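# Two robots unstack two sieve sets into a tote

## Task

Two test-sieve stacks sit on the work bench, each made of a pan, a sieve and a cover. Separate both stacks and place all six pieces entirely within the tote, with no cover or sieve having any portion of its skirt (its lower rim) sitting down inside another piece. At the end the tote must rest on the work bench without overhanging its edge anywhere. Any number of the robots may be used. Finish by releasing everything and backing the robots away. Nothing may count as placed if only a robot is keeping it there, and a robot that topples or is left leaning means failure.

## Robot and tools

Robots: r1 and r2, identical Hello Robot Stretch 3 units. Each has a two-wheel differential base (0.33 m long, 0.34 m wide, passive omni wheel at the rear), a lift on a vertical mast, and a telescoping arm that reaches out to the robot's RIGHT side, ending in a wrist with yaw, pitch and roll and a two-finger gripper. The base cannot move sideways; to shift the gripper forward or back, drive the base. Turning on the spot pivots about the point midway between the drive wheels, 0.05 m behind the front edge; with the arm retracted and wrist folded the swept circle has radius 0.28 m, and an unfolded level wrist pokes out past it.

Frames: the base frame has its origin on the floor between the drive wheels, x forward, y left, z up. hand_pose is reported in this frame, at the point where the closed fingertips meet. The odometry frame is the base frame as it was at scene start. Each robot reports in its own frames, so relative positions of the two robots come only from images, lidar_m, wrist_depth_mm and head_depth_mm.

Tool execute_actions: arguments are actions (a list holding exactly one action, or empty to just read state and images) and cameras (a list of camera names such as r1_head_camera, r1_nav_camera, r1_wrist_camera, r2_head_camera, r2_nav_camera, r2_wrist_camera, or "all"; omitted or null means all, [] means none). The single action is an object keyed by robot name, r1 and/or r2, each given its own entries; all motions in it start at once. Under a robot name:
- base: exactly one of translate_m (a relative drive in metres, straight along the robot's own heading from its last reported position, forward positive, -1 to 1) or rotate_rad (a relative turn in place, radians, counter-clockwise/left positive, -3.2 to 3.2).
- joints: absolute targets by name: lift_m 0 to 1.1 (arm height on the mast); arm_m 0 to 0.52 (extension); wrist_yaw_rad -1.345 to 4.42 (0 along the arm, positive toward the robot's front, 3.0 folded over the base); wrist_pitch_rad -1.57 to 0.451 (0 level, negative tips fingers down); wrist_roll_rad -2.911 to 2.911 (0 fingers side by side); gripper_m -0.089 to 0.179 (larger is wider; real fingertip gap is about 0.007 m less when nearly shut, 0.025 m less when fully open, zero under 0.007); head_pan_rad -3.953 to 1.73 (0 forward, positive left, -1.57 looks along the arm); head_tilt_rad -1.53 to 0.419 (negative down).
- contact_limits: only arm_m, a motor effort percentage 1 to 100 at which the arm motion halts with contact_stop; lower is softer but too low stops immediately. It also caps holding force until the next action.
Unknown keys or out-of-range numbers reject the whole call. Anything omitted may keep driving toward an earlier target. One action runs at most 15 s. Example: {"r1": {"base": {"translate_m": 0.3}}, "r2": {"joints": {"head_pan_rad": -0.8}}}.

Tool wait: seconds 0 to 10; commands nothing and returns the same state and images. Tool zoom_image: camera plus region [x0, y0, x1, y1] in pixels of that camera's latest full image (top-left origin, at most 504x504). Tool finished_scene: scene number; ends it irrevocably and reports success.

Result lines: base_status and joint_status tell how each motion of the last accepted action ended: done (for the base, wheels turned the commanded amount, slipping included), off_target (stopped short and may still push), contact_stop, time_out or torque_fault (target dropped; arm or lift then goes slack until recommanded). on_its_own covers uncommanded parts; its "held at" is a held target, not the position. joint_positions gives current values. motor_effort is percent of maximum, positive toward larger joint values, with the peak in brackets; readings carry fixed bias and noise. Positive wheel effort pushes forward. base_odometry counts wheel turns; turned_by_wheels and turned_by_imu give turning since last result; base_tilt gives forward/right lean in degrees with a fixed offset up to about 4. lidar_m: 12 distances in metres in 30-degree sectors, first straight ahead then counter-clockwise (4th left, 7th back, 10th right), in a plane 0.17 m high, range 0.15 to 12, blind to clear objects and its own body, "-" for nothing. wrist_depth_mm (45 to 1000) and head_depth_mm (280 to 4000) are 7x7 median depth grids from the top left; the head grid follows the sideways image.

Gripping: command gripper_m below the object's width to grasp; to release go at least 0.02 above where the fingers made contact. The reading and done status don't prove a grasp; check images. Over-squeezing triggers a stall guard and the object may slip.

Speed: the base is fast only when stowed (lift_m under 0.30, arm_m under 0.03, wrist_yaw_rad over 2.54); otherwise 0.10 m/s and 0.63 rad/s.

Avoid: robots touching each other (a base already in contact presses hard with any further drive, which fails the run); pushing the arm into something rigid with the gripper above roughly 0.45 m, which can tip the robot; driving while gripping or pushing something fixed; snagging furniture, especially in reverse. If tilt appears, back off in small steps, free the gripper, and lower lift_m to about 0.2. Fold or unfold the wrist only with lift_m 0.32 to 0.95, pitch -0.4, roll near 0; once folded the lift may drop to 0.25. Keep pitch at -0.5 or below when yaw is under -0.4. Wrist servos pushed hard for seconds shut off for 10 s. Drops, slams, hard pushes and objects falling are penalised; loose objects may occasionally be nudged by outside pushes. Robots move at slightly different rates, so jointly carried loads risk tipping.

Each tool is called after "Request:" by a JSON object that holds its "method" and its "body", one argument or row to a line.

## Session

Request:
{"method": "execute_actions", "body": {
  "actions": []
}}

Scene clock: 0.00 s.
r1.base_odometry: x=+0.000 y=+0.000 heading=+0.000 (m, m, rad; r1's odometry frame)
r1.turned_by_wheels: +0.000 (rad since the last result)
r1.turned_by_imu: +0.000 (rad since the last result)
r1.base_tilt: forward=-0.5 right=+0.7 (deg)
r1.lidar_m: 0.89 0.96 1.41 3.60 3.86 3.93 1.14 1.88 1.85 2.51 1.16 0.91
r1.head_depth_mm: 817 816 818 817 816 817 817 / 827 825 828 830 826 828 830 / 838 839 840 839 836 841 841 / 845 848 849 850 845 848 846 / 857 859 861 858 858 857 857 / 866 871 865 870 867 869 873 / 881 880 881 877 879 883 884
r1.base_status: not commanded
r1.joint_positions: lift_m=+0.350 arm_m=-0.001 wrist_yaw_rad=+2.938 wrist_pitch_rad=-0.318 wrist_roll_rad=-0.012 gripper_m=+0.037 head_pan_rad=+0.006 head_tilt_rad=-0.004
r1.joint_status: not commanded
r1.motor_effort: left_wheel=+0 right_wheel=-1 lift_m=+27 arm_m=+0 wrist_yaw_rad=+0 wrist_pitch_rad=+4 wrist_roll_rad=+0 gripper_m=+0 head_pan_rad=+0 head_tilt_rad=+3 (%)
r1.hand_pose: x=+0.0264 y=+0.0871 z=+0.3854 quat_wxyz=(+0.183, +0.702, +0.042, +0.688) (m; r1's base frame)
r1.wrist_depth_mm: - - - - - - - / - - - - - - - / - - - - - - - / - - 951 940 898 884 881 / 759 759 779 741 - 718 727 / 651 642 - 617 568 612 592 / 540 538 526 527 520 531 517
r2.base_odometry: x=+0.000 y=+0.000 heading=+0.000 (m, m, rad; r2's odometry frame)
r2.turned_by_wheels: +0.000 (rad since the last result)
r2.turned_by_imu: +0.000 (rad since the last result)
r2.base_tilt: forward=+1.5 right=-0.2 (deg)
r2.lidar_m: 2.06 1.03 0.83 0.83 0.91 1.42 3.50 3.84 3.89 1.21 1.32 5.24
r2.head_depth_mm: 1977 2957 - - - 3822 2488 / 1985 2914 - - - 3783 2524 / 1953 2875 - - - 3824 2524 / 1943 2880 - - - 3600 2556 / 1924 2670 2820 2786 2763 2687 2398 / 1923 2161 2101 2071 2073 2016 1998 / 1710 1698 1675 1663 1624 1616 1609
r2.base_status: not commanded
r2.joint_positions: lift_m=+0.344 arm_m=-0.001 wrist_yaw_rad=+2.821 wrist_pitch_rad=-0.634 wrist_roll_rad=-0.019 gripper_m=+0.037 head_pan_rad=+0.013 head_tilt_rad=-0.019
r2.joint_status: not commanded
r2.motor_effort: left_wheel=+0 right_wheel=+0 lift_m=+20 arm_m=+0 wrist_yaw_rad=+1 wrist_pitch_rad=+5 wrist_roll_rad=+0 gripper_m=+0 head_pan_rad=+0 head_tilt_rad=+2 (%)
r2.hand_pose: x=+0.0393 y=+0.0382 z=+0.3111 quat_wxyz=(+0.324, +0.692, +0.114, +0.635) (m; r2's base frame)
r2.wrist_depth_mm: - 821 847 908 944 963 - / - 888 907 958 990 - - / - 780 788 825 830 827 837 / - 655 673 674 701 688 691 / 556 - 593 590 587 614 605 / 497 - - 509 519 521 527 / - - - 455 451 466 469
pictures: r1_head_camera (sideways: a quarter turn clockwise sets it upright), r1_nav_camera (sideways: a quarter turn counterclockwise sets it upright), r1_wrist_camera, r2_head_camera (sideways: a quarter turn clockwise sets it upright), r2_nav_camera (sideways: a quarter turn counterclockwise sets it upright), r2_wrist_camera
Images, in order (width x height): r1_head_camera 896x504, r1_nav_camera 672x504, r1_wrist_camera 644x364, r2_head_camera 896x504, r2_nav_camera 672x504, r2_wrist_camera 644x364.

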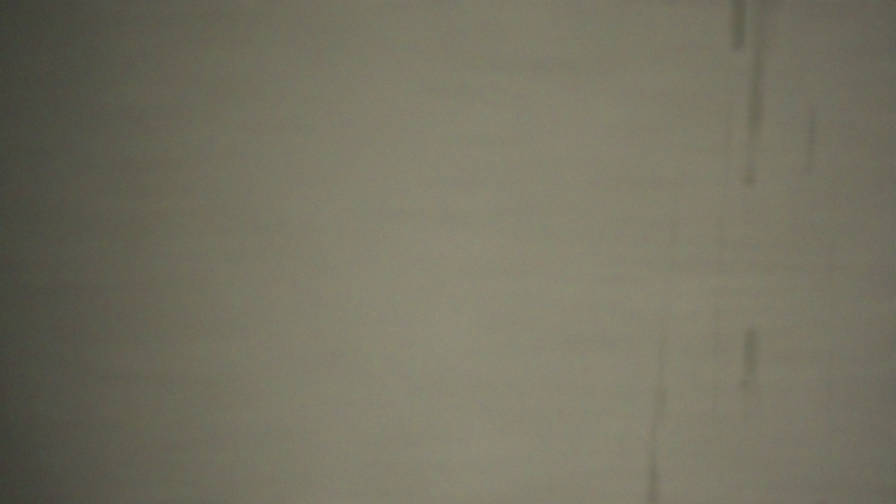

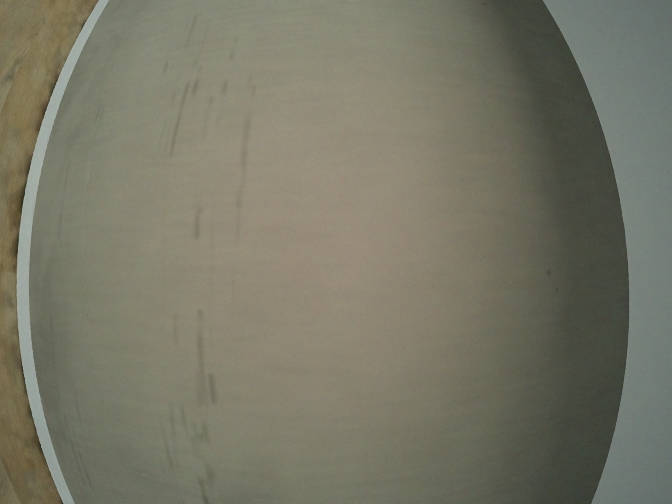

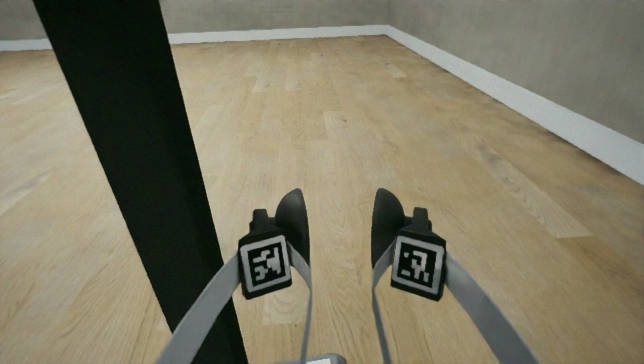

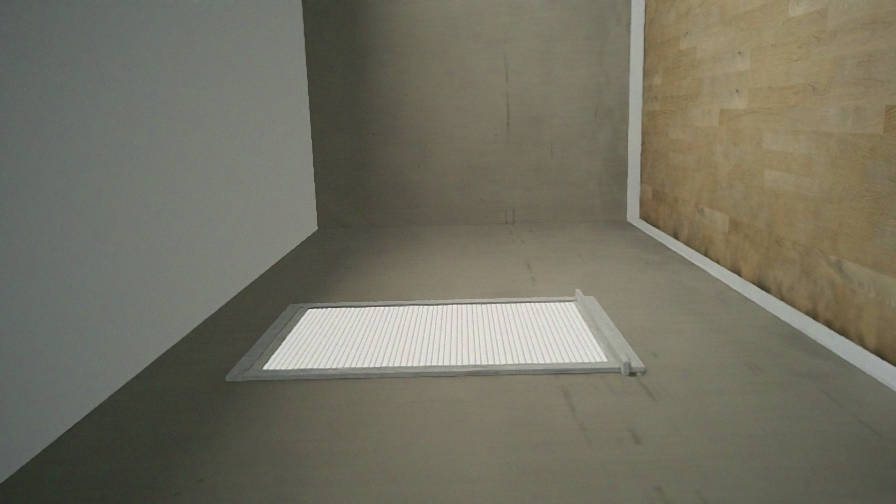

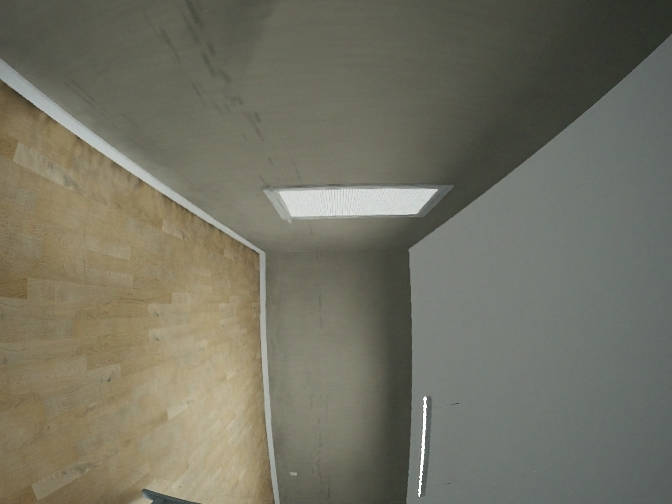

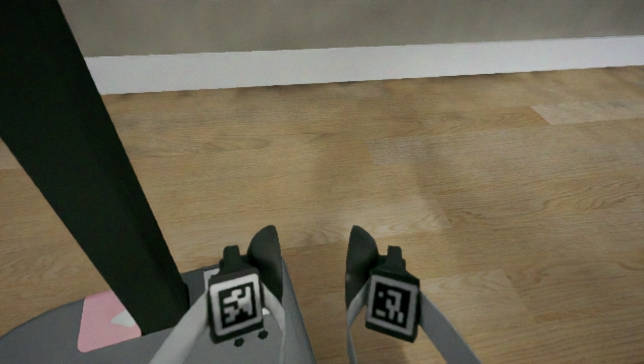

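Request:
{"method": "execute_actions", "body": {
  "actions": [
    {"r1":{"joints":{"head_pan_rad":-2.8,"head_tilt_rad":-0.5,"lift_m":0.27,"wrist_yaw_rad":3.0}},"r2":{"joints":{"head_pan_rad":-1.2,"head_tilt_rad":-0.5,"lift_m":0.28,"wrist_pitch_rad":-0.38,"wrist_yaw_rad":3.0}}}
  ],
  "cameras": ["r1_head_camera","r1_nav_camera","r2_head_camera","r2_nav_camera"]
}}

Scene clock: 9.40 s.
r1.base_odometry: x=+0.000 y=+0.000 heading=+0.000 (m, m, rad; r1's odometry frame)
r1.turned_by_wheels: +0.000 (rad since the last result)
r1.turned_by_imu: +0.001 (rad since the last result)
r1.base_tilt: forward=-0.5 right=+0.5 (deg)
r1.lidar_m: 0.89 0.96 1.41 3.60 3.90 3.92 1.14 1.87 1.85 2.50 1.16 0.91
r1.head_depth_mm: 3161 3348 3511 1207 1893 1496 1262 / 3229 3530 1847 1349 1972 1543 1267 / 3450 3749 1851 2108 1968 1550 1268 / 3609 3890 1823 2271 1981 1557 1261 / 3798 - 1726 2403 2003 1555 1275 / 3947 - 1885 2471 1987 1551 1286 / - - 1889 2785 2023 1572 1281
r1.base_status: not commanded
r1.joint_positions: lift_m=+0.270 arm_m=-0.001 wrist_yaw_rad=+2.998 wrist_pitch_rad=-0.318 wrist_roll_rad=-0.012 gripper_m=+0.037 head_pan_rad=-2.793 head_tilt_rad=-0.494
r1.joint_status: all done
r1.motor_effort: left_wheel=+0(0) right_wheel=+0(1) lift_m=+21(22) arm_m=+0(0) wrist_yaw_rad=+1(2) wrist_pitch_rad=+4(4) wrist_roll_rad=+0(1) gripper_m=+0(1) head_pan_rad=-3(38) head_tilt_rad=-3(30) (%)
r1.hand_pose: x=+0.0124 y=+0.0896 z=+0.3058 quat_wxyz=(+0.162, +0.700, +0.063, +0.693) (m; r1's base frame)
r1.wrist_depth_mm: - - - - - - - / - - - - - - - / - - - - - - 974 / 841 818 793 788 785 743 739 / 646 646 - 608 - 606 599 / 532 530 - 528 487 509 508 / 461 480 - - 443 443 427
r2.base_odometry: x=+0.000 y=+0.000 heading=+0.000 (m, m, rad; r2's odometry frame)
r2.turned_by_wheels: +0.000 (rad since the last result)
r2.turned_by_imu: +0.001 (rad since the last result)
r2.base_tilt: forward=+1.6 right=-0.2 (deg)
r2.lidar_m: 2.05 1.03 0.84 0.83 0.91 1.42 3.50 3.84 3.92 1.20 1.32 5.24
r2.head_depth_mm: 3438 3690 3767 1345 2144 1582 1376 / 3644 3946 1942 1450 2161 1598 1399 / 3785 - 1876 2549 2165 1675 1390 / - - 1807 2746 2182 1707 1412 / - - 2055 2746 2113 1717 1408 / - - 2059 2923 2070 1741 1421 / - - - 2796 2165 1733 1420
r2.base_status: not commanded
r2.joint_positions: lift_m=+0.280 arm_m=-0.001 wrist_yaw_rad=+2.998 wrist_pitch_rad=-0.400 wrist_roll_rad=-0.019 gripper_m=+0.037 head_pan_rad=-1.193 head_tilt_rad=-0.494
r2.joint_status: all done
r2.motor_effort: left_wheel=+0(0) right_wheel=+0(0) lift_m=+18(19) arm_m=+0(1) wrist_yaw_rad=+2(3) wrist_pitch_rad=+7(8) wrist_roll_rad=+0(0) gripper_m=-1(0) head_pan_rad=-3(28) head_tilt_rad=-3(19) (%)
r2.hand_pose: x=+0.0111 y=+0.0802 z=+0.2969 quat_wxyz=(+0.189, +0.694, +0.093, +0.688) (m; r2's base frame)
r2.wrist_depth_mm: 815 - 804 831 828 836 835 / 890 - 879 909 881 870 878 / 931 - 935 963 914 938 938 / 808 - 843 851 867 865 919 / 666 658 691 679 691 693 693 / 548 545 - 569 572 571 591 / 477 489 - - 462 484 492
pictures: r1_head_camera (sideways: a quarter turn clockwise sets it upright), r1_nav_camera (sideways: a quarter turn counterclockwise sets it upright), r2_head_camera (sideways: a quarter turn clockwise sets it upright), r2_nav_camera (sideways: a quarter turn counterclockwise sets it upright)
Images, in order (width x height): r1_head_camera 896x504, r1_nav_camera 672x504, r2_head_camera 896x504, r2_nav_camera 672x504.

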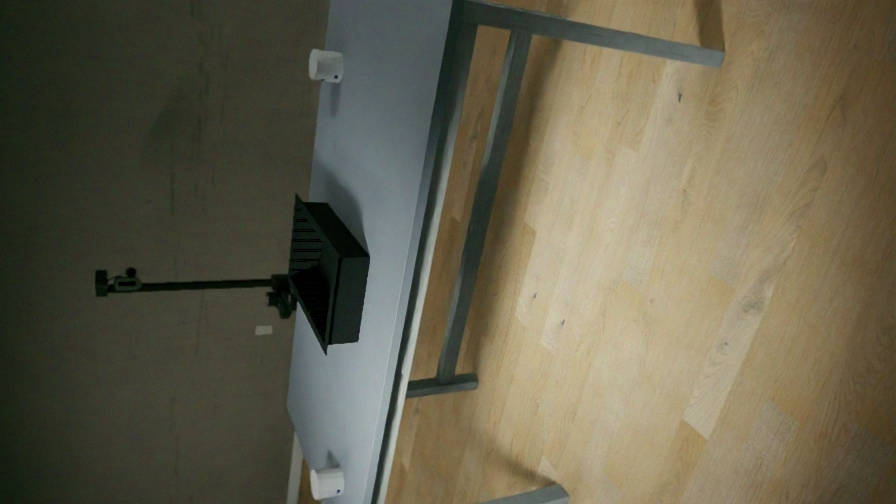

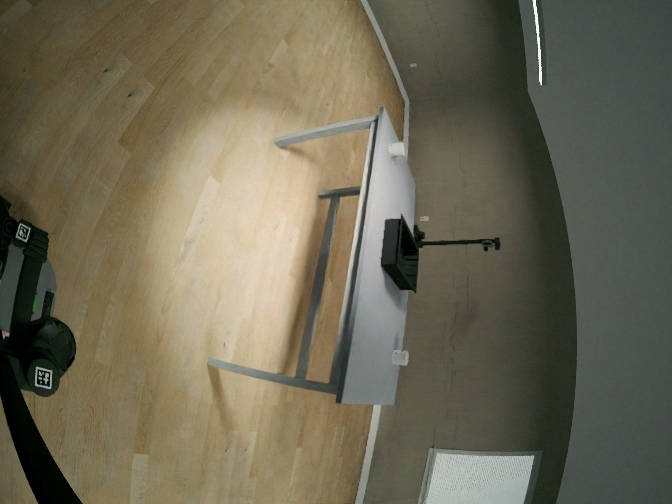

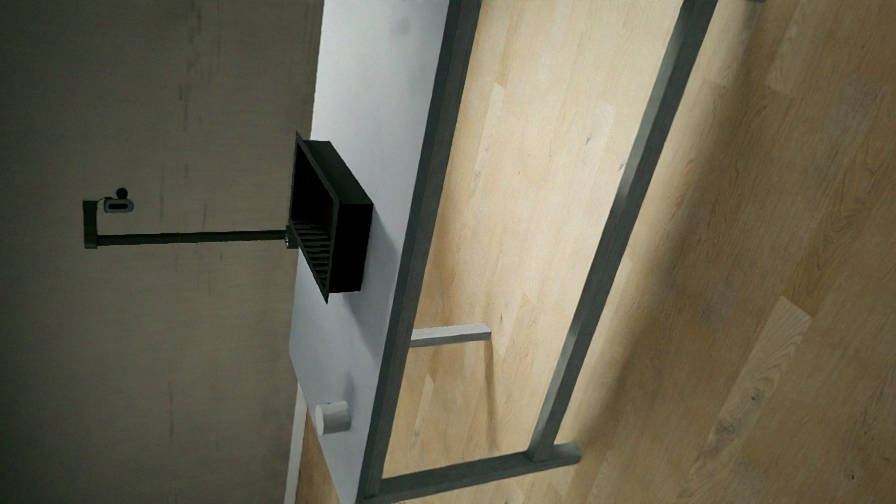

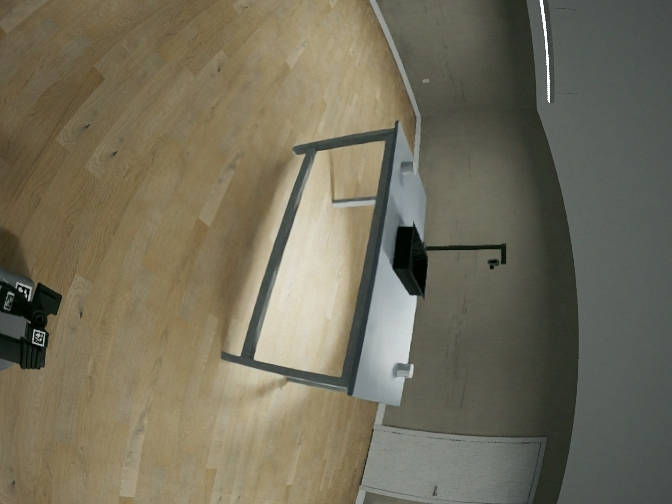

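Request:
{"method": "execute_actions", "body": {
  "actions": [
    {"r1":{"base":{"rotate_rad":-2.285}},"r2":{"base":{"rotate_rad":-0.762}}}
  ],
  "cameras": []
}}

Request:
{"method": "execute_actions", "body": {
  "actions": [
    {"r1":{"base":{"translate_m":1.0},"joints":{"head_pan_rad":-0.7,"head_tilt_rad":-0.7}},"r2":{"base":{"translate_m":1.0},"joints":{"head_pan_rad":-0.7,"head_tilt_rad":-0.7}}}
  ],
  "cameras": ["r1_head_camera","r2_head_camera"]
}}

Scene clock: 34.33 s.
r1.base_odometry: x=+0.000 y=+0.000 heading=-2.285 (m, m, rad; r1's odometry frame)
r1.turned_by_wheels: -2.285 (rad since the last result)
r1.turned_by_imu: -2.218 (rad since the last result)
r1.base_tilt: forward=-0.6 right=+0.5 (deg)
r1.lidar_m: 1.84 3.81 1.30 0.93 0.90 0.92 1.24 3.17 3.73 4.03 1.14 1.84
r1.head_depth_mm: 1513 1567 1646 1724 1756 1533 1267 / 1881 1987 2098 2227 1973 1541 1267 / 2483 2626 2834 2586 1992 1537 1272 / 3063 3365 3631 2725 1964 1552 1266 / 3004 3320 3516 2742 1982 1573 1276 / 3018 3236 3571 2775 1987 1556 1281 / 2910 3161 3438 2794 2013 1558 1268
r1.base_status: done
r1.joint_positions: lift_m=+0.270 arm_m=-0.001 wrist_yaw_rad=+2.999 wrist_pitch_rad=-0.318 wrist_roll_rad=-0.012 gripper_m=+0.037 head_pan_rad=-2.793 head_tilt_rad=-0.495
r1.joint_status: not commanded
r1.motor_effort: left_wheel=+2(14) right_wheel=-2(5) lift_m=+21(22) arm_m=+0(1) wrist_yaw_rad=+1(1) wrist_pitch_rad=+4(4) wrist_roll_rad=+0(0) gripper_m=+1(1) head_pan_rad=-3(3) head_tilt_rad=-2(3) (%)
r1.hand_pose: x=+0.0123 y=+0.0896 z=+0.3058 quat_wxyz=(+0.162, +0.700, +0.063, +0.693) (m; r1's base frame)
r1.wrist_depth_mm: 671 - 901 - - - - / 707 - 938 - - - - / 739 798 - - - - - / 736 801 789 794 759 756 745 / 657 648 - 632 - 614 595 / 527 532 - 519 488 510 506 / 461 478 - - 438 438 434
r2.base_odometry: x=+0.000 y=+0.000 heading=-0.762 (m, m, rad; r2's odometry frame)
r2.turned_by_wheels: -0.762 (rad since the last result)
r2.turned_by_imu: -0.742 (rad since the last result)
r2.base_tilt: forward=+1.6 right=-0.3 (deg)
r2.lidar_m: 1.62 4.17 1.26 0.88 0.83 0.85 1.11 2.62 3.60 4.13 1.21 1.23
r2.head_depth_mm: 3727 - - 2923 2134 1687 1383 / 3651 3956 - 2963 2149 1676 1393 / 3572 3819 - 2990 2151 1691 1407 / 3452 3796 - 3008 2171 1693 1408 / 3460 3695 3911 2994 2163 1709 1414 / 3421 3672 3828 2949 2058 1639 1409 / 3390 3528 3765 1349 2215 1638 1436
r2.base_status: done
r2.joint_positions: lift_m=+0.280 arm_m=-0.001 wrist_yaw_rad=+2.999 wrist_pitch_rad=-0.400 wrist_roll_rad=-0.019 gripper_m=+0.037 head_pan_rad=-1.193 head_tilt_rad=-0.494
r2.joint_status: not commanded
r2.motor_effort: left_wheel=+1(9) right_wheel=-1(7) lift_m=+17(17) arm_m=+0(0) wrist_yaw_rad=+1(2) wrist_pitch_rad=+7(7) wrist_roll_rad=+0(0) gripper_m=+0(0) head_pan_rad=-3(3) head_tilt_rad=-2(2) (%)
r2.hand_pose: x=+0.0110 y=+0.0802 z=+0.2969 quat_wxyz=(+0.189, +0.694, +0.093, +0.688) (m; r2's base frame)
r2.wrist_depth_mm: 642 - 905 - - - - / 705 - 942 - - - - / 726 - - - - - - / 742 - 835 861 854 866 904 / 657 662 715 686 699 680 695 / 546 546 - 561 570 564 581 / 468 478 - - 470 486 490
pictures: none
No camera images: the call's "cameras" was empty. Leave "cameras" out to get every camera's image.

Scene clock: 39.43 s.
r1.base_odometry: x=-0.655 y=-0.756 heading=-2.285 (m, m, rad; r1's odometry frame)
r1.turned_by_wheels: +0.000 (rad since the last result)
r1.turned_by_imu: +0.005 (rad since the last result)
r1.base_tilt: forward=-0.4 right=+0.7 (deg)
r1.lidar_m: 0.86 4.27 2.01 1.47 1.42 1.46 1.96 4.45 1.00 1.33 1.27 0.87
r1.head_depth_mm: 2695 2908 1079 819 1531 1345 1144 / 2759 3124 1050 822 1557 1338 1152 / 2865 3217 1104 827 1609 1345 1145 / 2975 3287 1100 858 1629 1345 1151 / 3031 3387 1109 888 1616 1347 1152 / 3190 3541 1114 909 1620 1344 1155 / 3295 3625 2729 934 1496 1356 1158
r1.base_status: done
r1.joint_positions: lift_m=+0.270 arm_m=-0.001 wrist_yaw_rad=+2.999 wrist_pitch_rad=-0.318 wrist_roll_rad=-0.012 gripper_m=+0.037 head_pan_rad=-0.707 head_tilt_rad=-0.691
r1.joint_status: all done
r1.motor_effort: left_wheel=+1(11) right_wheel=-1(4) lift_m=+22(23) arm_m=+0(0) wrist_yaw_rad=+0(0) wrist_pitch_rad=+4(4) wrist_roll_rad=+0(0) gripper_m=+0(0) head_pan_rad=+3(39) head_tilt_rad=-4(21) (%)
r1.hand_pose: x=+0.0122 y=+0.0896 z=+0.3058 quat_wxyz=(+0.161, +0.700, +0.063, +0.693) (m; r1's base frame)
r1.wrist_depth_mm: - - - - - - - / - - - - - - - / - - - - - - - / 808 819 771 802 775 745 750 / 651 634 - 620 - 608 602 / 533 535 - 524 483 497 500 / 460 472 - - 449 438 433
r2.base_odometry: x=+0.724 y=-0.690 heading=-0.762 (m, m, rad; r2's odometry frame)
r2.turned_by_wheels: +0.000 (rad since the last result)
r2.turned_by_imu: +0.002 (rad since the last result)
r2.base_tilt: forward=+1.6 right=-0.2 (deg)
r2.lidar_m: 0.88 4.38 2.08 1.46 1.38 1.41 1.85 4.32 4.45 0.70 0.66 0.67
r2.head_depth_mm: 2886 3102 1127 857 1562 1428 1178 / 2990 3208 1090 865 1618 1427 1206 / 3018 3402 1154 870 1669 1464 1246 / 3139 3380 1171 881 1682 1445 1239 / 3197 3555 1183 903 1749 1389 1253 / 3279 3619 1189 927 1751 1388 1251 / 3368 3783 1210 955 1777 1376 1258
r2.base_status: done
r2.joint_positions: lift_m=+0.280 arm_m=-0.001 wrist_yaw_rad=+2.999 wrist_pitch_rad=-0.399 wrist_roll_rad=-0.019 gripper_m=+0.037 head_pan_rad=-0.707 head_tilt_rad=-0.692
r2.joint_status: all done
r2.motor_effort: left_wheel=+0(7) right_wheel=+0(6) lift_m=+18(18) arm_m=+0(0) wrist_yaw_rad=+1(2) wrist_pitch_rad=+7(7) wrist_roll_rad=+0(0) gripper_m=+0(0) head_pan_rad=+2(24) head_tilt_rad=-3(15) (%)
r2.hand_pose: x=+0.0109 y=+0.0803 z=+0.2970 quat_wxyz=(+0.189, +0.694, +0.093, +0.688) (m; r2's base frame)
r2.wrist_depth_mm: - - - - - - - / - - - - - - - / - - - - - - - / 819 - 857 838 872 860 900 / 660 666 690 675 681 700 698 / 553 557 - 562 572 576 573 / 463 486 - - 471 497 492
pictures: r1_head_camera (sideways: a quarter turn clockwise sets it upright), r2_head_camera (sideways: a quarter turn clockwise sets it upright)
Images, in order (width x height): r1_head_camera 896x504, r2_head_camera 896x504.

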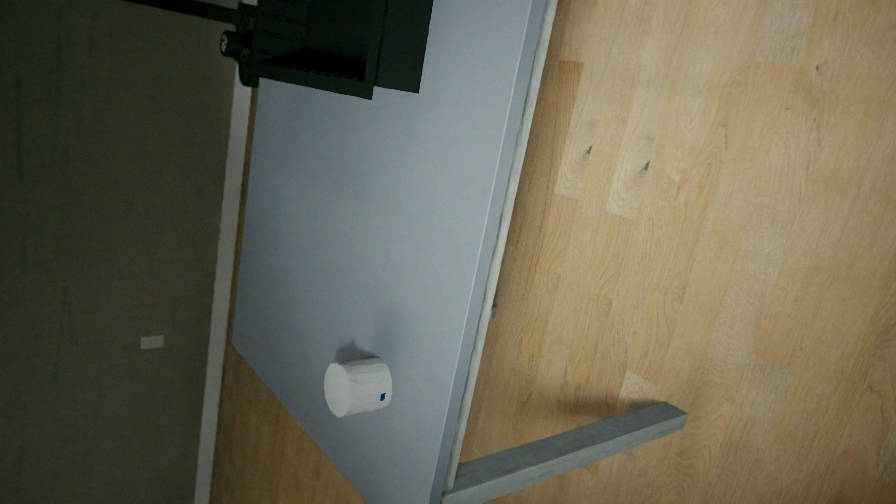

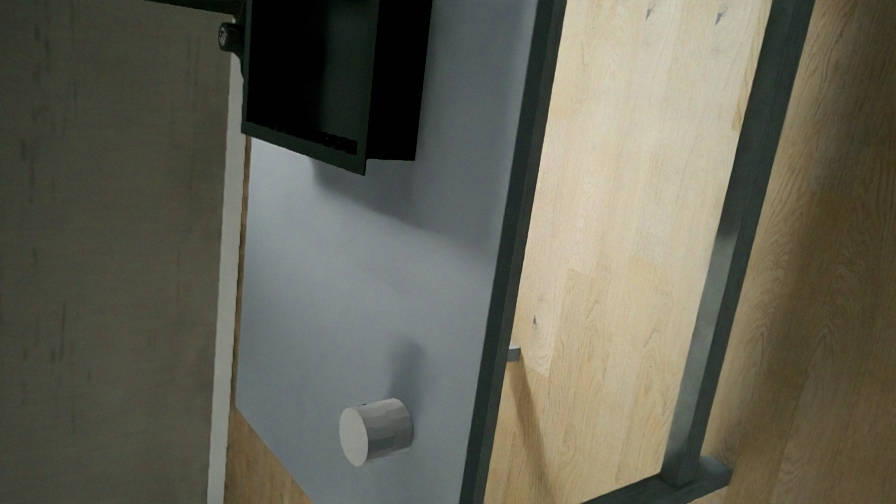

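Request:
{"method": "execute_actions", "body": {
  "actions": [
    {"r1":{"base":{"translate_m":0.58},"joints":{"lift_m":0.94,"wrist_pitch_rad":-0.4,"head_pan_rad":-1.57,"head_tilt_rad":-0.8}},"r2":{"base":{"translate_m":0.61},"joints":{"lift_m":0.94,"head_pan_rad":-1.57,"head_tilt_rad":-0.8}}}
  ],
  "cameras": []
}}

Request:
{"method": "execute_actions", "body": {
  "actions": [
    {"r1":{"base":{"rotate_rad":0.56},"joints":{"wrist_yaw_rad":0.0,"gripper_m":0.13}},"r2":{"base":{"rotate_rad":0.595},"joints":{"wrist_yaw_rad":0.0,"gripper_m":0.13}}}
  ],
  "cameras": ["r1_wrist_camera","r2_wrist_camera"]
}}

Scene clock: 55.57 s.
r1.base_odometry: x=-1.035 y=-1.194 heading=-2.285 (m, m, rad; r1's odometry frame)
r1.turned_by_wheels: +0.000 (rad since the last result)
r1.turned_by_imu: +0.004 (rad since the last result)
r1.base_tilt: forward=-0.2 right=+0.6 (deg)
r1.lidar_m: 3.96 3.77 2.47 1.76 1.71 1.76 2.38 4.95 1.32 1.02 0.97 0.34
r1.head_depth_mm: 3750 1216 853 - - 1243 1111 / 3505 1239 917 754 - 1248 1129 / 3179 1081 854 758 - - - / 3026 3054 896 739 - 1231 - / 2895 3067 932 751 - 1231 1117 / 2746 2967 931 739 613 1212 1123 / 2539 2854 937 741 572 534 805
r1.base_status: done
r1.joint_positions: lift_m=+0.940 arm_m=-0.001 wrist_yaw_rad=+3.000 wrist_pitch_rad=-0.412 wrist_roll_rad=-0.012 gripper_m=+0.037 head_pan_rad=-1.563 head_tilt_rad=-0.790
r1.joint_status: all done
r1.motor_effort: left_wheel=+1(11) right_wheel=-1(5) lift_m=+31(30) arm_m=+0(0) wrist_yaw_rad=+0(0) wrist_pitch_rad=+4(4) wrist_roll_rad=+0(0) gripper_m=+1(0) head_pan_rad=-3(37) head_tilt_rad=-4(15) (%)
r1.hand_pose: x=+0.0106 y=+0.0790 z=+0.9538 quat_wxyz=(+0.193, +0.696, +0.097, +0.684) (m; r1's base frame)
r1.wrist_depth_mm: - - - - - - - / - - - - - - - / - - - - - - - / - - - - - - - / - - - - - - - / - - - - - - - / - - - - - - -
r2.base_odometry: x=+1.165 y=-1.111 heading=-0.762 (m, m, rad; r2's odometry frame)
r2.turned_by_wheels: +0.000 (rad since the last result)
r2.turned_by_imu: +0.003 (rad since the last result)
r2.base_tilt: forward=+1.6 right=-0.2 (deg)
r2.lidar_m: 4.04 3.85 2.59 1.81 1.72 1.75 2.30 4.85 0.49 0.34 0.32 0.33
r2.head_depth_mm: 3874 1235 851 783 - - 1186 / 3703 1266 906 763 - - - / 3360 1281 960 752 - - - / 3195 3194 964 775 691 - 1178 / 3038 3214 921 781 685 - 1202 / 2905 3121 990 790 656 562 1161 / 2745 2965 999 796 660 555 520
r2.base_status: done
r2.joint_positions: lift_m=+0.940 arm_m=-0.001 wrist_yaw_rad=+3.000 wrist_pitch_rad=-0.399 wrist_roll_rad=-0.019 gripper_m=+0.037 head_pan_rad=-1.563 head_tilt_rad=-0.790
r2.joint_status: all done
r2.motor_effort: left_wheel=+0(8) right_wheel=-1(5) lift_m=+23(24) arm_m=-1(1) wrist_yaw_rad=+0(1) wrist_pitch_rad=+7(7) wrist_roll_rad=+0(0) gripper_m=+0(0) head_pan_rad=-4(29) head_tilt_rad=-3(9) (%)
r2.hand_pose: x=+0.0109 y=+0.0804 z=+0.9569 quat_wxyz=(+0.188, +0.694, +0.093, +0.688) (m; r2's base frame)
r2.wrist_depth_mm: - - - - - - - / - - - - - - - / - - - - - - - / - - - - - - - / - - - - - - - / - - - - - - - / - - - - - - -
pictures: none
No camera images: the call's "cameras" was empty. Leave "cameras" out to get every camera's image.

Scene clock: 58.07 s.
r1.base_odometry: x=-1.035 y=-1.194 heading=-1.725 (m, m, rad; r1's odometry frame)
r1.turned_by_wheels: +0.560 (rad since the last result)
r1.turned_by_imu: +0.547 (rad since the last result)
r1.base_tilt: forward=-0.4 right=+0.7 (deg)
r1.lidar_m: 3.78 2.41 1.73 1.70 1.77 2.42 1.32 1.32 1.01 0.97 0.34 3.92
r1.head_depth_mm: 2610 2861 924 - - - 1078 / 2640 2824 922 777 - - 1099 / 2592 2867 925 - - - 1093 / 2656 2872 926 759 596 1231 1117 / 2620 2875 932 761 610 764 1080 / 2599 2887 2271 1732 612 1228 1122 / 2618 2861 2309 1819 1503 1285 1115
r1.base_status: done
r1.joint_positions: lift_m=+0.940 arm_m=-0.001 wrist_yaw_rad=+0.002 wrist_pitch_rad=-0.412 wrist_roll_rad=-0.012 gripper_m=+0.130 head_pan_rad=-1.563 head_tilt_rad=-0.790
r1.joint_status: all done
r1.motor_effort: left_wheel=-2(7) right_wheel=+1(4) lift_m=+30(30) arm_m=+0(0) wrist_yaw_rad=-1(0) wrist_pitch_rad=+3(4) wrist_roll_rad=+0(1) gripper_m=+0(94) head_pan_rad=-3(3) head_tilt_rad=-4(5) (%)
r1.hand_pose: x=-0.0211 y=-0.3690 z=+0.9538 quat_wxyz=(+0.697, +0.146, -0.688, -0.143) (m; r1's base frame)
r1.wrist_depth_mm: - - - - - - - / - - - - - - 771 / - - - 649 643 630 558 / - - 542 509 505 496 491 / - - 436 410 417 435 413 / - - 365 294 350 346 362 / - 337 318 313 315 309 310
r2.base_odometry: x=+1.165 y=-1.111 heading=-0.167 (m, m, rad; r2's odometry frame)
r2.turned_by_wheels: +0.595 (rad since the last result)
r2.turned_by_imu: +0.586 (rad since the last result)
r2.base_tilt: forward=+1.6 right=-0.3 (deg)
r2.lidar_m: 3.87 2.43 1.78 1.71 1.77 2.43 1.24 0.46 0.34 0.32 0.34 4.00
r2.head_depth_mm: 2753 2926 945 782 - - - / 2714 2990 955 814 - - - / 2741 2963 959 821 - - 988 / 2735 3011 972 800 603 567 1187 / 2745 3005 980 803 653 571 1199 / 2745 2983 992 788 654 574 843 / 2747 2983 2482 1852 661 576 1191
r2.base_status: done
r2.joint_positions: lift_m=+0.940 arm_m=-0.001 wrist_yaw_rad=+0.002 wrist_pitch_rad=-0.399 wrist_roll_rad=-0.019 gripper_m=+0.130 head_pan_rad=-1.563 head_tilt_rad=-0.791
r2.joint_status: all done
r2.motor_effort: left_wheel=-2(6) right_wheel=+1(6) lift_m=+23(22) arm_m=+0(0) wrist_yaw_rad=-2(2) wrist_pitch_rad=+7(7) wrist_roll_rad=+0(0) gripper_m=+0(92) head_pan_rad=-3(3) head_tilt_rad=-3(3) (%)
r2.hand_pose: x=-0.0211 y=-0.3709 z=+0.9569 quat_wxyz=(+0.700, +0.142, -0.686, -0.138) (m; r2's base frame)
r2.wrist_depth_mm: - - - - - - - / - - - - - - - / - - - - - 871 694 / - - 632 642 659 607 642 / - 518 498 518 521 530 454 / - - 420 420 420 446 419 / 363 339 334 294 357 353 373
pictures: r1_wrist_camera, r2_wrist_camera
Images, in order (width x height): r1_wrist_camera 644x364, r2_wrist_camera 644x364.

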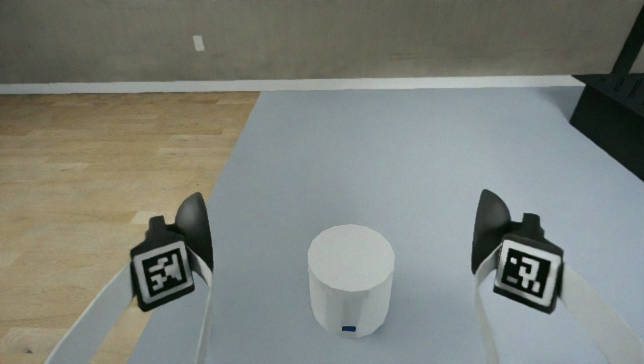

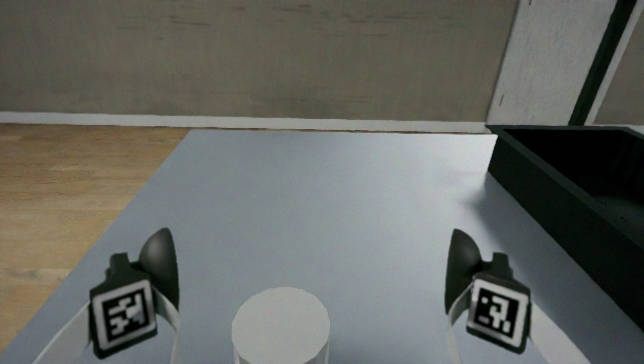

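Request:
{"method": "execute_actions", "body": {
  "actions": [
    {"r1":{"base":{"translate_m":-0.011},"joints":{"lift_m":1.02,"arm_m":0.325,"wrist_pitch_rad":-1.55}},"r2":{"base":{"translate_m":0.034},"joints":{"lift_m":1.02,"arm_m":0.3,"wrist_pitch_rad":-1.55}}}
  ],
  "cameras": ["r1_wrist_camera","r2_wrist_camera"]
}}

Scene clock: 70.70 s.
r1.base_odometry: x=-1.033 y=-1.183 heading=-1.725 (m, m, rad; r1's odometry frame)
r1.turned_by_wheels: +0.000 (rad since the last result)
r1.turned_by_imu: +0.002 (rad since the last result)
r1.base_tilt: forward=-0.4 right=+0.5 (deg)
r1.lidar_m: 3.79 2.41 1.73 1.70 1.77 2.43 1.31 1.31 1.01 0.97 0.35 3.94
r1.head_depth_mm: - 2872 922 733 605 1224 1107 / - 2903 922 733 610 1230 1117 / - 2918 891 734 610 1225 1116 / 2615 2881 894 714 609 1222 1122 / 2622 2912 930 736 610 762 1075 / 2626 2861 2282 809 612 1204 1119 / 2645 2865 2307 1819 1505 1282 1122
r1.base_status: done
r1.joint_positions: lift_m=+1.020 arm_m=+0.325 wrist_yaw_rad=+0.000 wrist_pitch_rad=-1.544 wrist_roll_rad=-0.012 gripper_m=+0.130 head_pan_rad=-1.563 head_tilt_rad=-0.790
r1.joint_status: all done
r1.motor_effort: left_wheel=-2(8) right_wheel=+1(4) lift_m=+31(33) arm_m=+3(1) wrist_yaw_rad=+0(1) wrist_pitch_rad=-2(5) wrist_roll_rad=+0(0) gripper_m=+0(1) head_pan_rad=-3(3) head_tilt_rad=-5(4) (%)
r1.hand_pose: x=-0.0216 y=-0.4526 z=+0.9017 quat_wxyz=(+0.510, +0.496, -0.503, -0.491) (m; r1's base frame)
r1.wrist_depth_mm: - 277 276 272 272 269 268 / - 287 284 281 277 276 273 / - 297 292 288 285 287 281 / - 308 302 226 294 291 291 / - 318 313 307 304 303 301 / - - 322 320 315 314 309 / - - - - - - 324
r2.base_odometry: x=+1.198 y=-1.117 heading=-0.167 (m, m, rad; r2's odometry frame)
r2.turned_by_wheels: +0.000 (rad since the last result)
r2.turned_by_imu: +0.002 (rad since the last result)
r2.base_tilt: forward=+1.7 right=-0.1 (deg)
r2.lidar_m: 3.83 2.43 1.77 1.71 1.77 2.43 1.25 0.46 0.34 0.32 0.34 3.96
r2.head_depth_mm: 2746 2942 950 764 636 559 1178 / - 2904 951 768 640 561 1178 / - - - 772 600 563 1194 / 2753 2972 942 780 632 567 1198 / 2765 2971 982 786 652 569 1199 / 2740 2963 2184 789 656 573 806 / 2742 2989 2468 1933 710 577 1200
r2.base_status: done
r2.joint_positions: lift_m=+1.020 arm_m=+0.300 wrist_yaw_rad=+0.000 wrist_pitch_rad=-1.546 wrist_roll_rad=-0.019 gripper_m=+0.130 head_pan_rad=-1.563 head_tilt_rad=-0.791
r2.joint_status: all done
r2.motor_effort: left_wheel=-1(3) right_wheel=+1(5) lift_m=+23(23) arm_m=+3(4) wrist_yaw_rad=+0(2) wrist_pitch_rad=-1(3) wrist_roll_rad=+0(0) gripper_m=+0(0) head_pan_rad=-3(3) head_tilt_rad=-3(4) (%)
r2.hand_pose: x=-0.0216 y=-0.4270 z=+0.9018 quat_wxyz=(+0.511, +0.498, -0.501, -0.489) (m; r2's base frame)
r2.wrist_depth_mm: 282 286 292 292 294 300 301 / 285 287 292 295 299 300 307 / 290 293 296 298 304 305 309 / 297 293 302 231 307 311 311 / 300 303 304 235 312 313 319 / 302 - 310 314 315 320 325 / 305 310 314 320 322 327 333
pictures: r1_wrist_camera, r2_wrist_camera
Images, in order (width x height): r1_wrist_camera 644x364, r2_wrist_camera 644x364.

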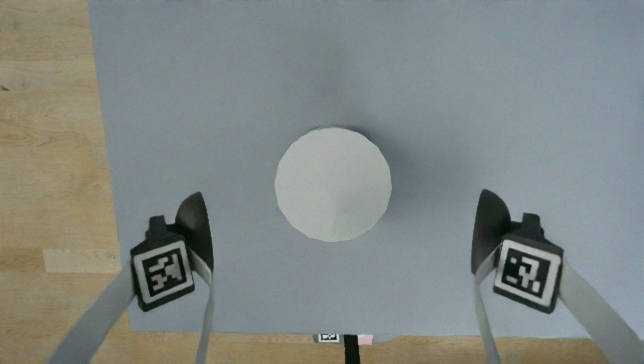

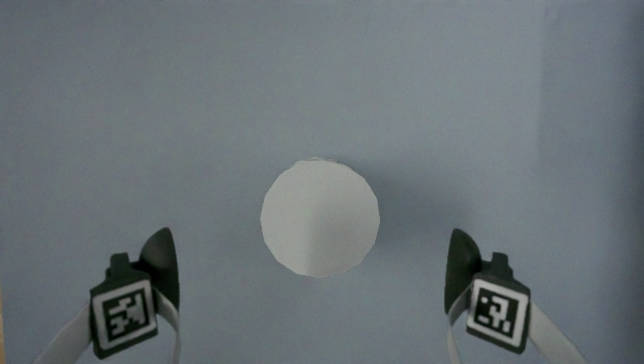

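Request:
{"method": "execute_actions", "body": {
  "actions": [
    {"r1":{"joints":{"lift_m":0.945,"arm_m":0.331,"gripper_m":0.115}},"r2":{"joints":{"lift_m":0.942,"arm_m":0.307,"gripper_m":0.115}}}
  ],
  "cameras": ["r1_wrist_camera","r2_wrist_camera"]
}}

Scene clock: 79.33 s.
r1.base_odometry: x=-1.033 y=-1.183 heading=-1.725 (m, m, rad; r1's odometry frame)
r1.turned_by_wheels: +0.000 (rad since the last result)
r1.turned_by_imu: +0.001 (rad since the last result)
r1.base_tilt: forward=-0.5 right=+0.5 (deg)
r1.lidar_m: 3.80 2.41 1.73 1.70 1.76 2.43 1.31 1.31 1.01 0.98 0.35 3.94
r1.head_depth_mm: 2628 - - 731 606 1224 1115 / 2568 - 922 729 608 1232 1113 / 2559 - 924 734 609 1219 1119 / 2618 2872 924 696 611 1230 1119 / 2598 2865 928 736 609 764 1077 / 2621 2915 2271 812 611 1210 1113 / 2604 2896 2289 1826 1500 1281 1121
r1.base_status: not commanded
r1.joint_positions: lift_m=+0.945 arm_m=+0.331 wrist_yaw_rad=+0.000 wrist_pitch_rad=-1.544 wrist_roll_rad=-0.012 gripper_m=+0.115 head_pan_rad=-1.563 head_tilt_rad=-0.790
r1.joint_status: all done
r1.motor_effort: left_wheel=-2(2) right_wheel=+1(1) lift_m=+22(25) arm_m=+3(3) wrist_yaw_rad=+0(0) wrist_pitch_rad=-2(2) wrist_roll_rad=+0(1) gripper_m=+1(67) head_pan_rad=-2(3) head_tilt_rad=-4(5) (%)
r1.hand_pose: x=-0.0216 y=-0.4585 z=+0.8271 quat_wxyz=(+0.510, +0.496, -0.503, -0.491) (m; r1's base frame)
r1.wrist_depth_mm: 210 209 208 204 202 200 199 / 217 213 212 210 209 208 205 / 224 222 218 215 216 215 212 / 232 228 225 150 219 217 217 / - 235 230 155 156 224 224 / - 243 241 160 235 - 230 / - 253 247 247 243 242 237
r2.base_odometry: x=+1.198 y=-1.117 heading=-0.167 (m, m, rad; r2's odometry frame)
r2.turned_by_wheels: +0.000 (rad since the last result)
r2.turned_by_imu: +0.001 (rad since the last result)
r2.base_tilt: forward=+1.5 right=-0.2 (deg)
r2.lidar_m: 3.83 2.43 1.77 1.71 1.78 2.43 1.25 0.46 0.34 0.32 0.34 3.98
r2.head_depth_mm: 2678 - 915 762 637 558 1182 / 2669 - 907 768 639 562 1187 / 2726 - - 733 600 564 1196 / 2740 2958 974 774 631 567 1197 / 2727 2981 984 784 651 570 1195 / 2741 2982 2203 789 655 574 806 / 2730 3009 2423 1951 708 577 1214
r2.base_status: not commanded
r2.joint_positions: lift_m=+0.942 arm_m=+0.307 wrist_yaw_rad=+0.000 wrist_pitch_rad=-1.546 wrist_roll_rad=-0.019 gripper_m=+0.115 head_pan_rad=-1.563 head_tilt_rad=-0.791
r2.joint_status: all done
r2.motor_effort: left_wheel=-1(2) right_wheel=+2(2) lift_m=+18(23) arm_m=+3(4) wrist_yaw_rad=+0(0) wrist_pitch_rad=-1(1) wrist_roll_rad=+0(0) gripper_m=+0(66) head_pan_rad=-3(3) head_tilt_rad=-3(3) (%)
r2.hand_pose: x=-0.0216 y=-0.4339 z=+0.8241 quat_wxyz=(+0.511, +0.498, -0.501, -0.489) (m; r2's base frame)
r2.wrist_depth_mm: 208 211 212 215 218 222 223 / 212 215 216 219 221 225 227 / 216 217 219 221 224 227 228 / 218 220 221 175 228 229 232 / 220 222 224 153 230 234 237 / 224 224 227 156 157 237 241 / 226 231 233 158 239 240 243
pictures: r1_wrist_camera, r2_wrist_camera
Images, in order (width x height): r1_wrist_camera 644x364, r2_wrist_camera 644x364.

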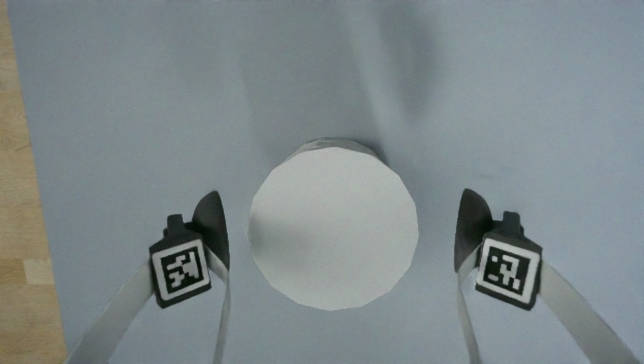

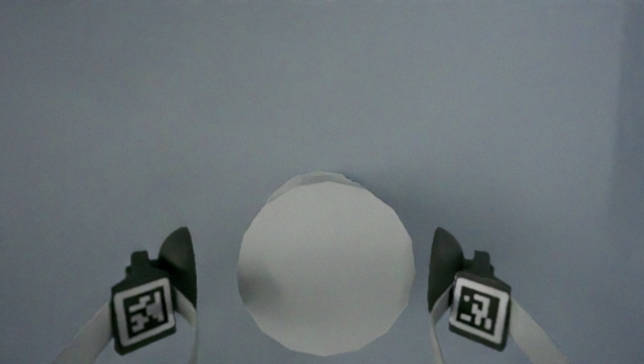

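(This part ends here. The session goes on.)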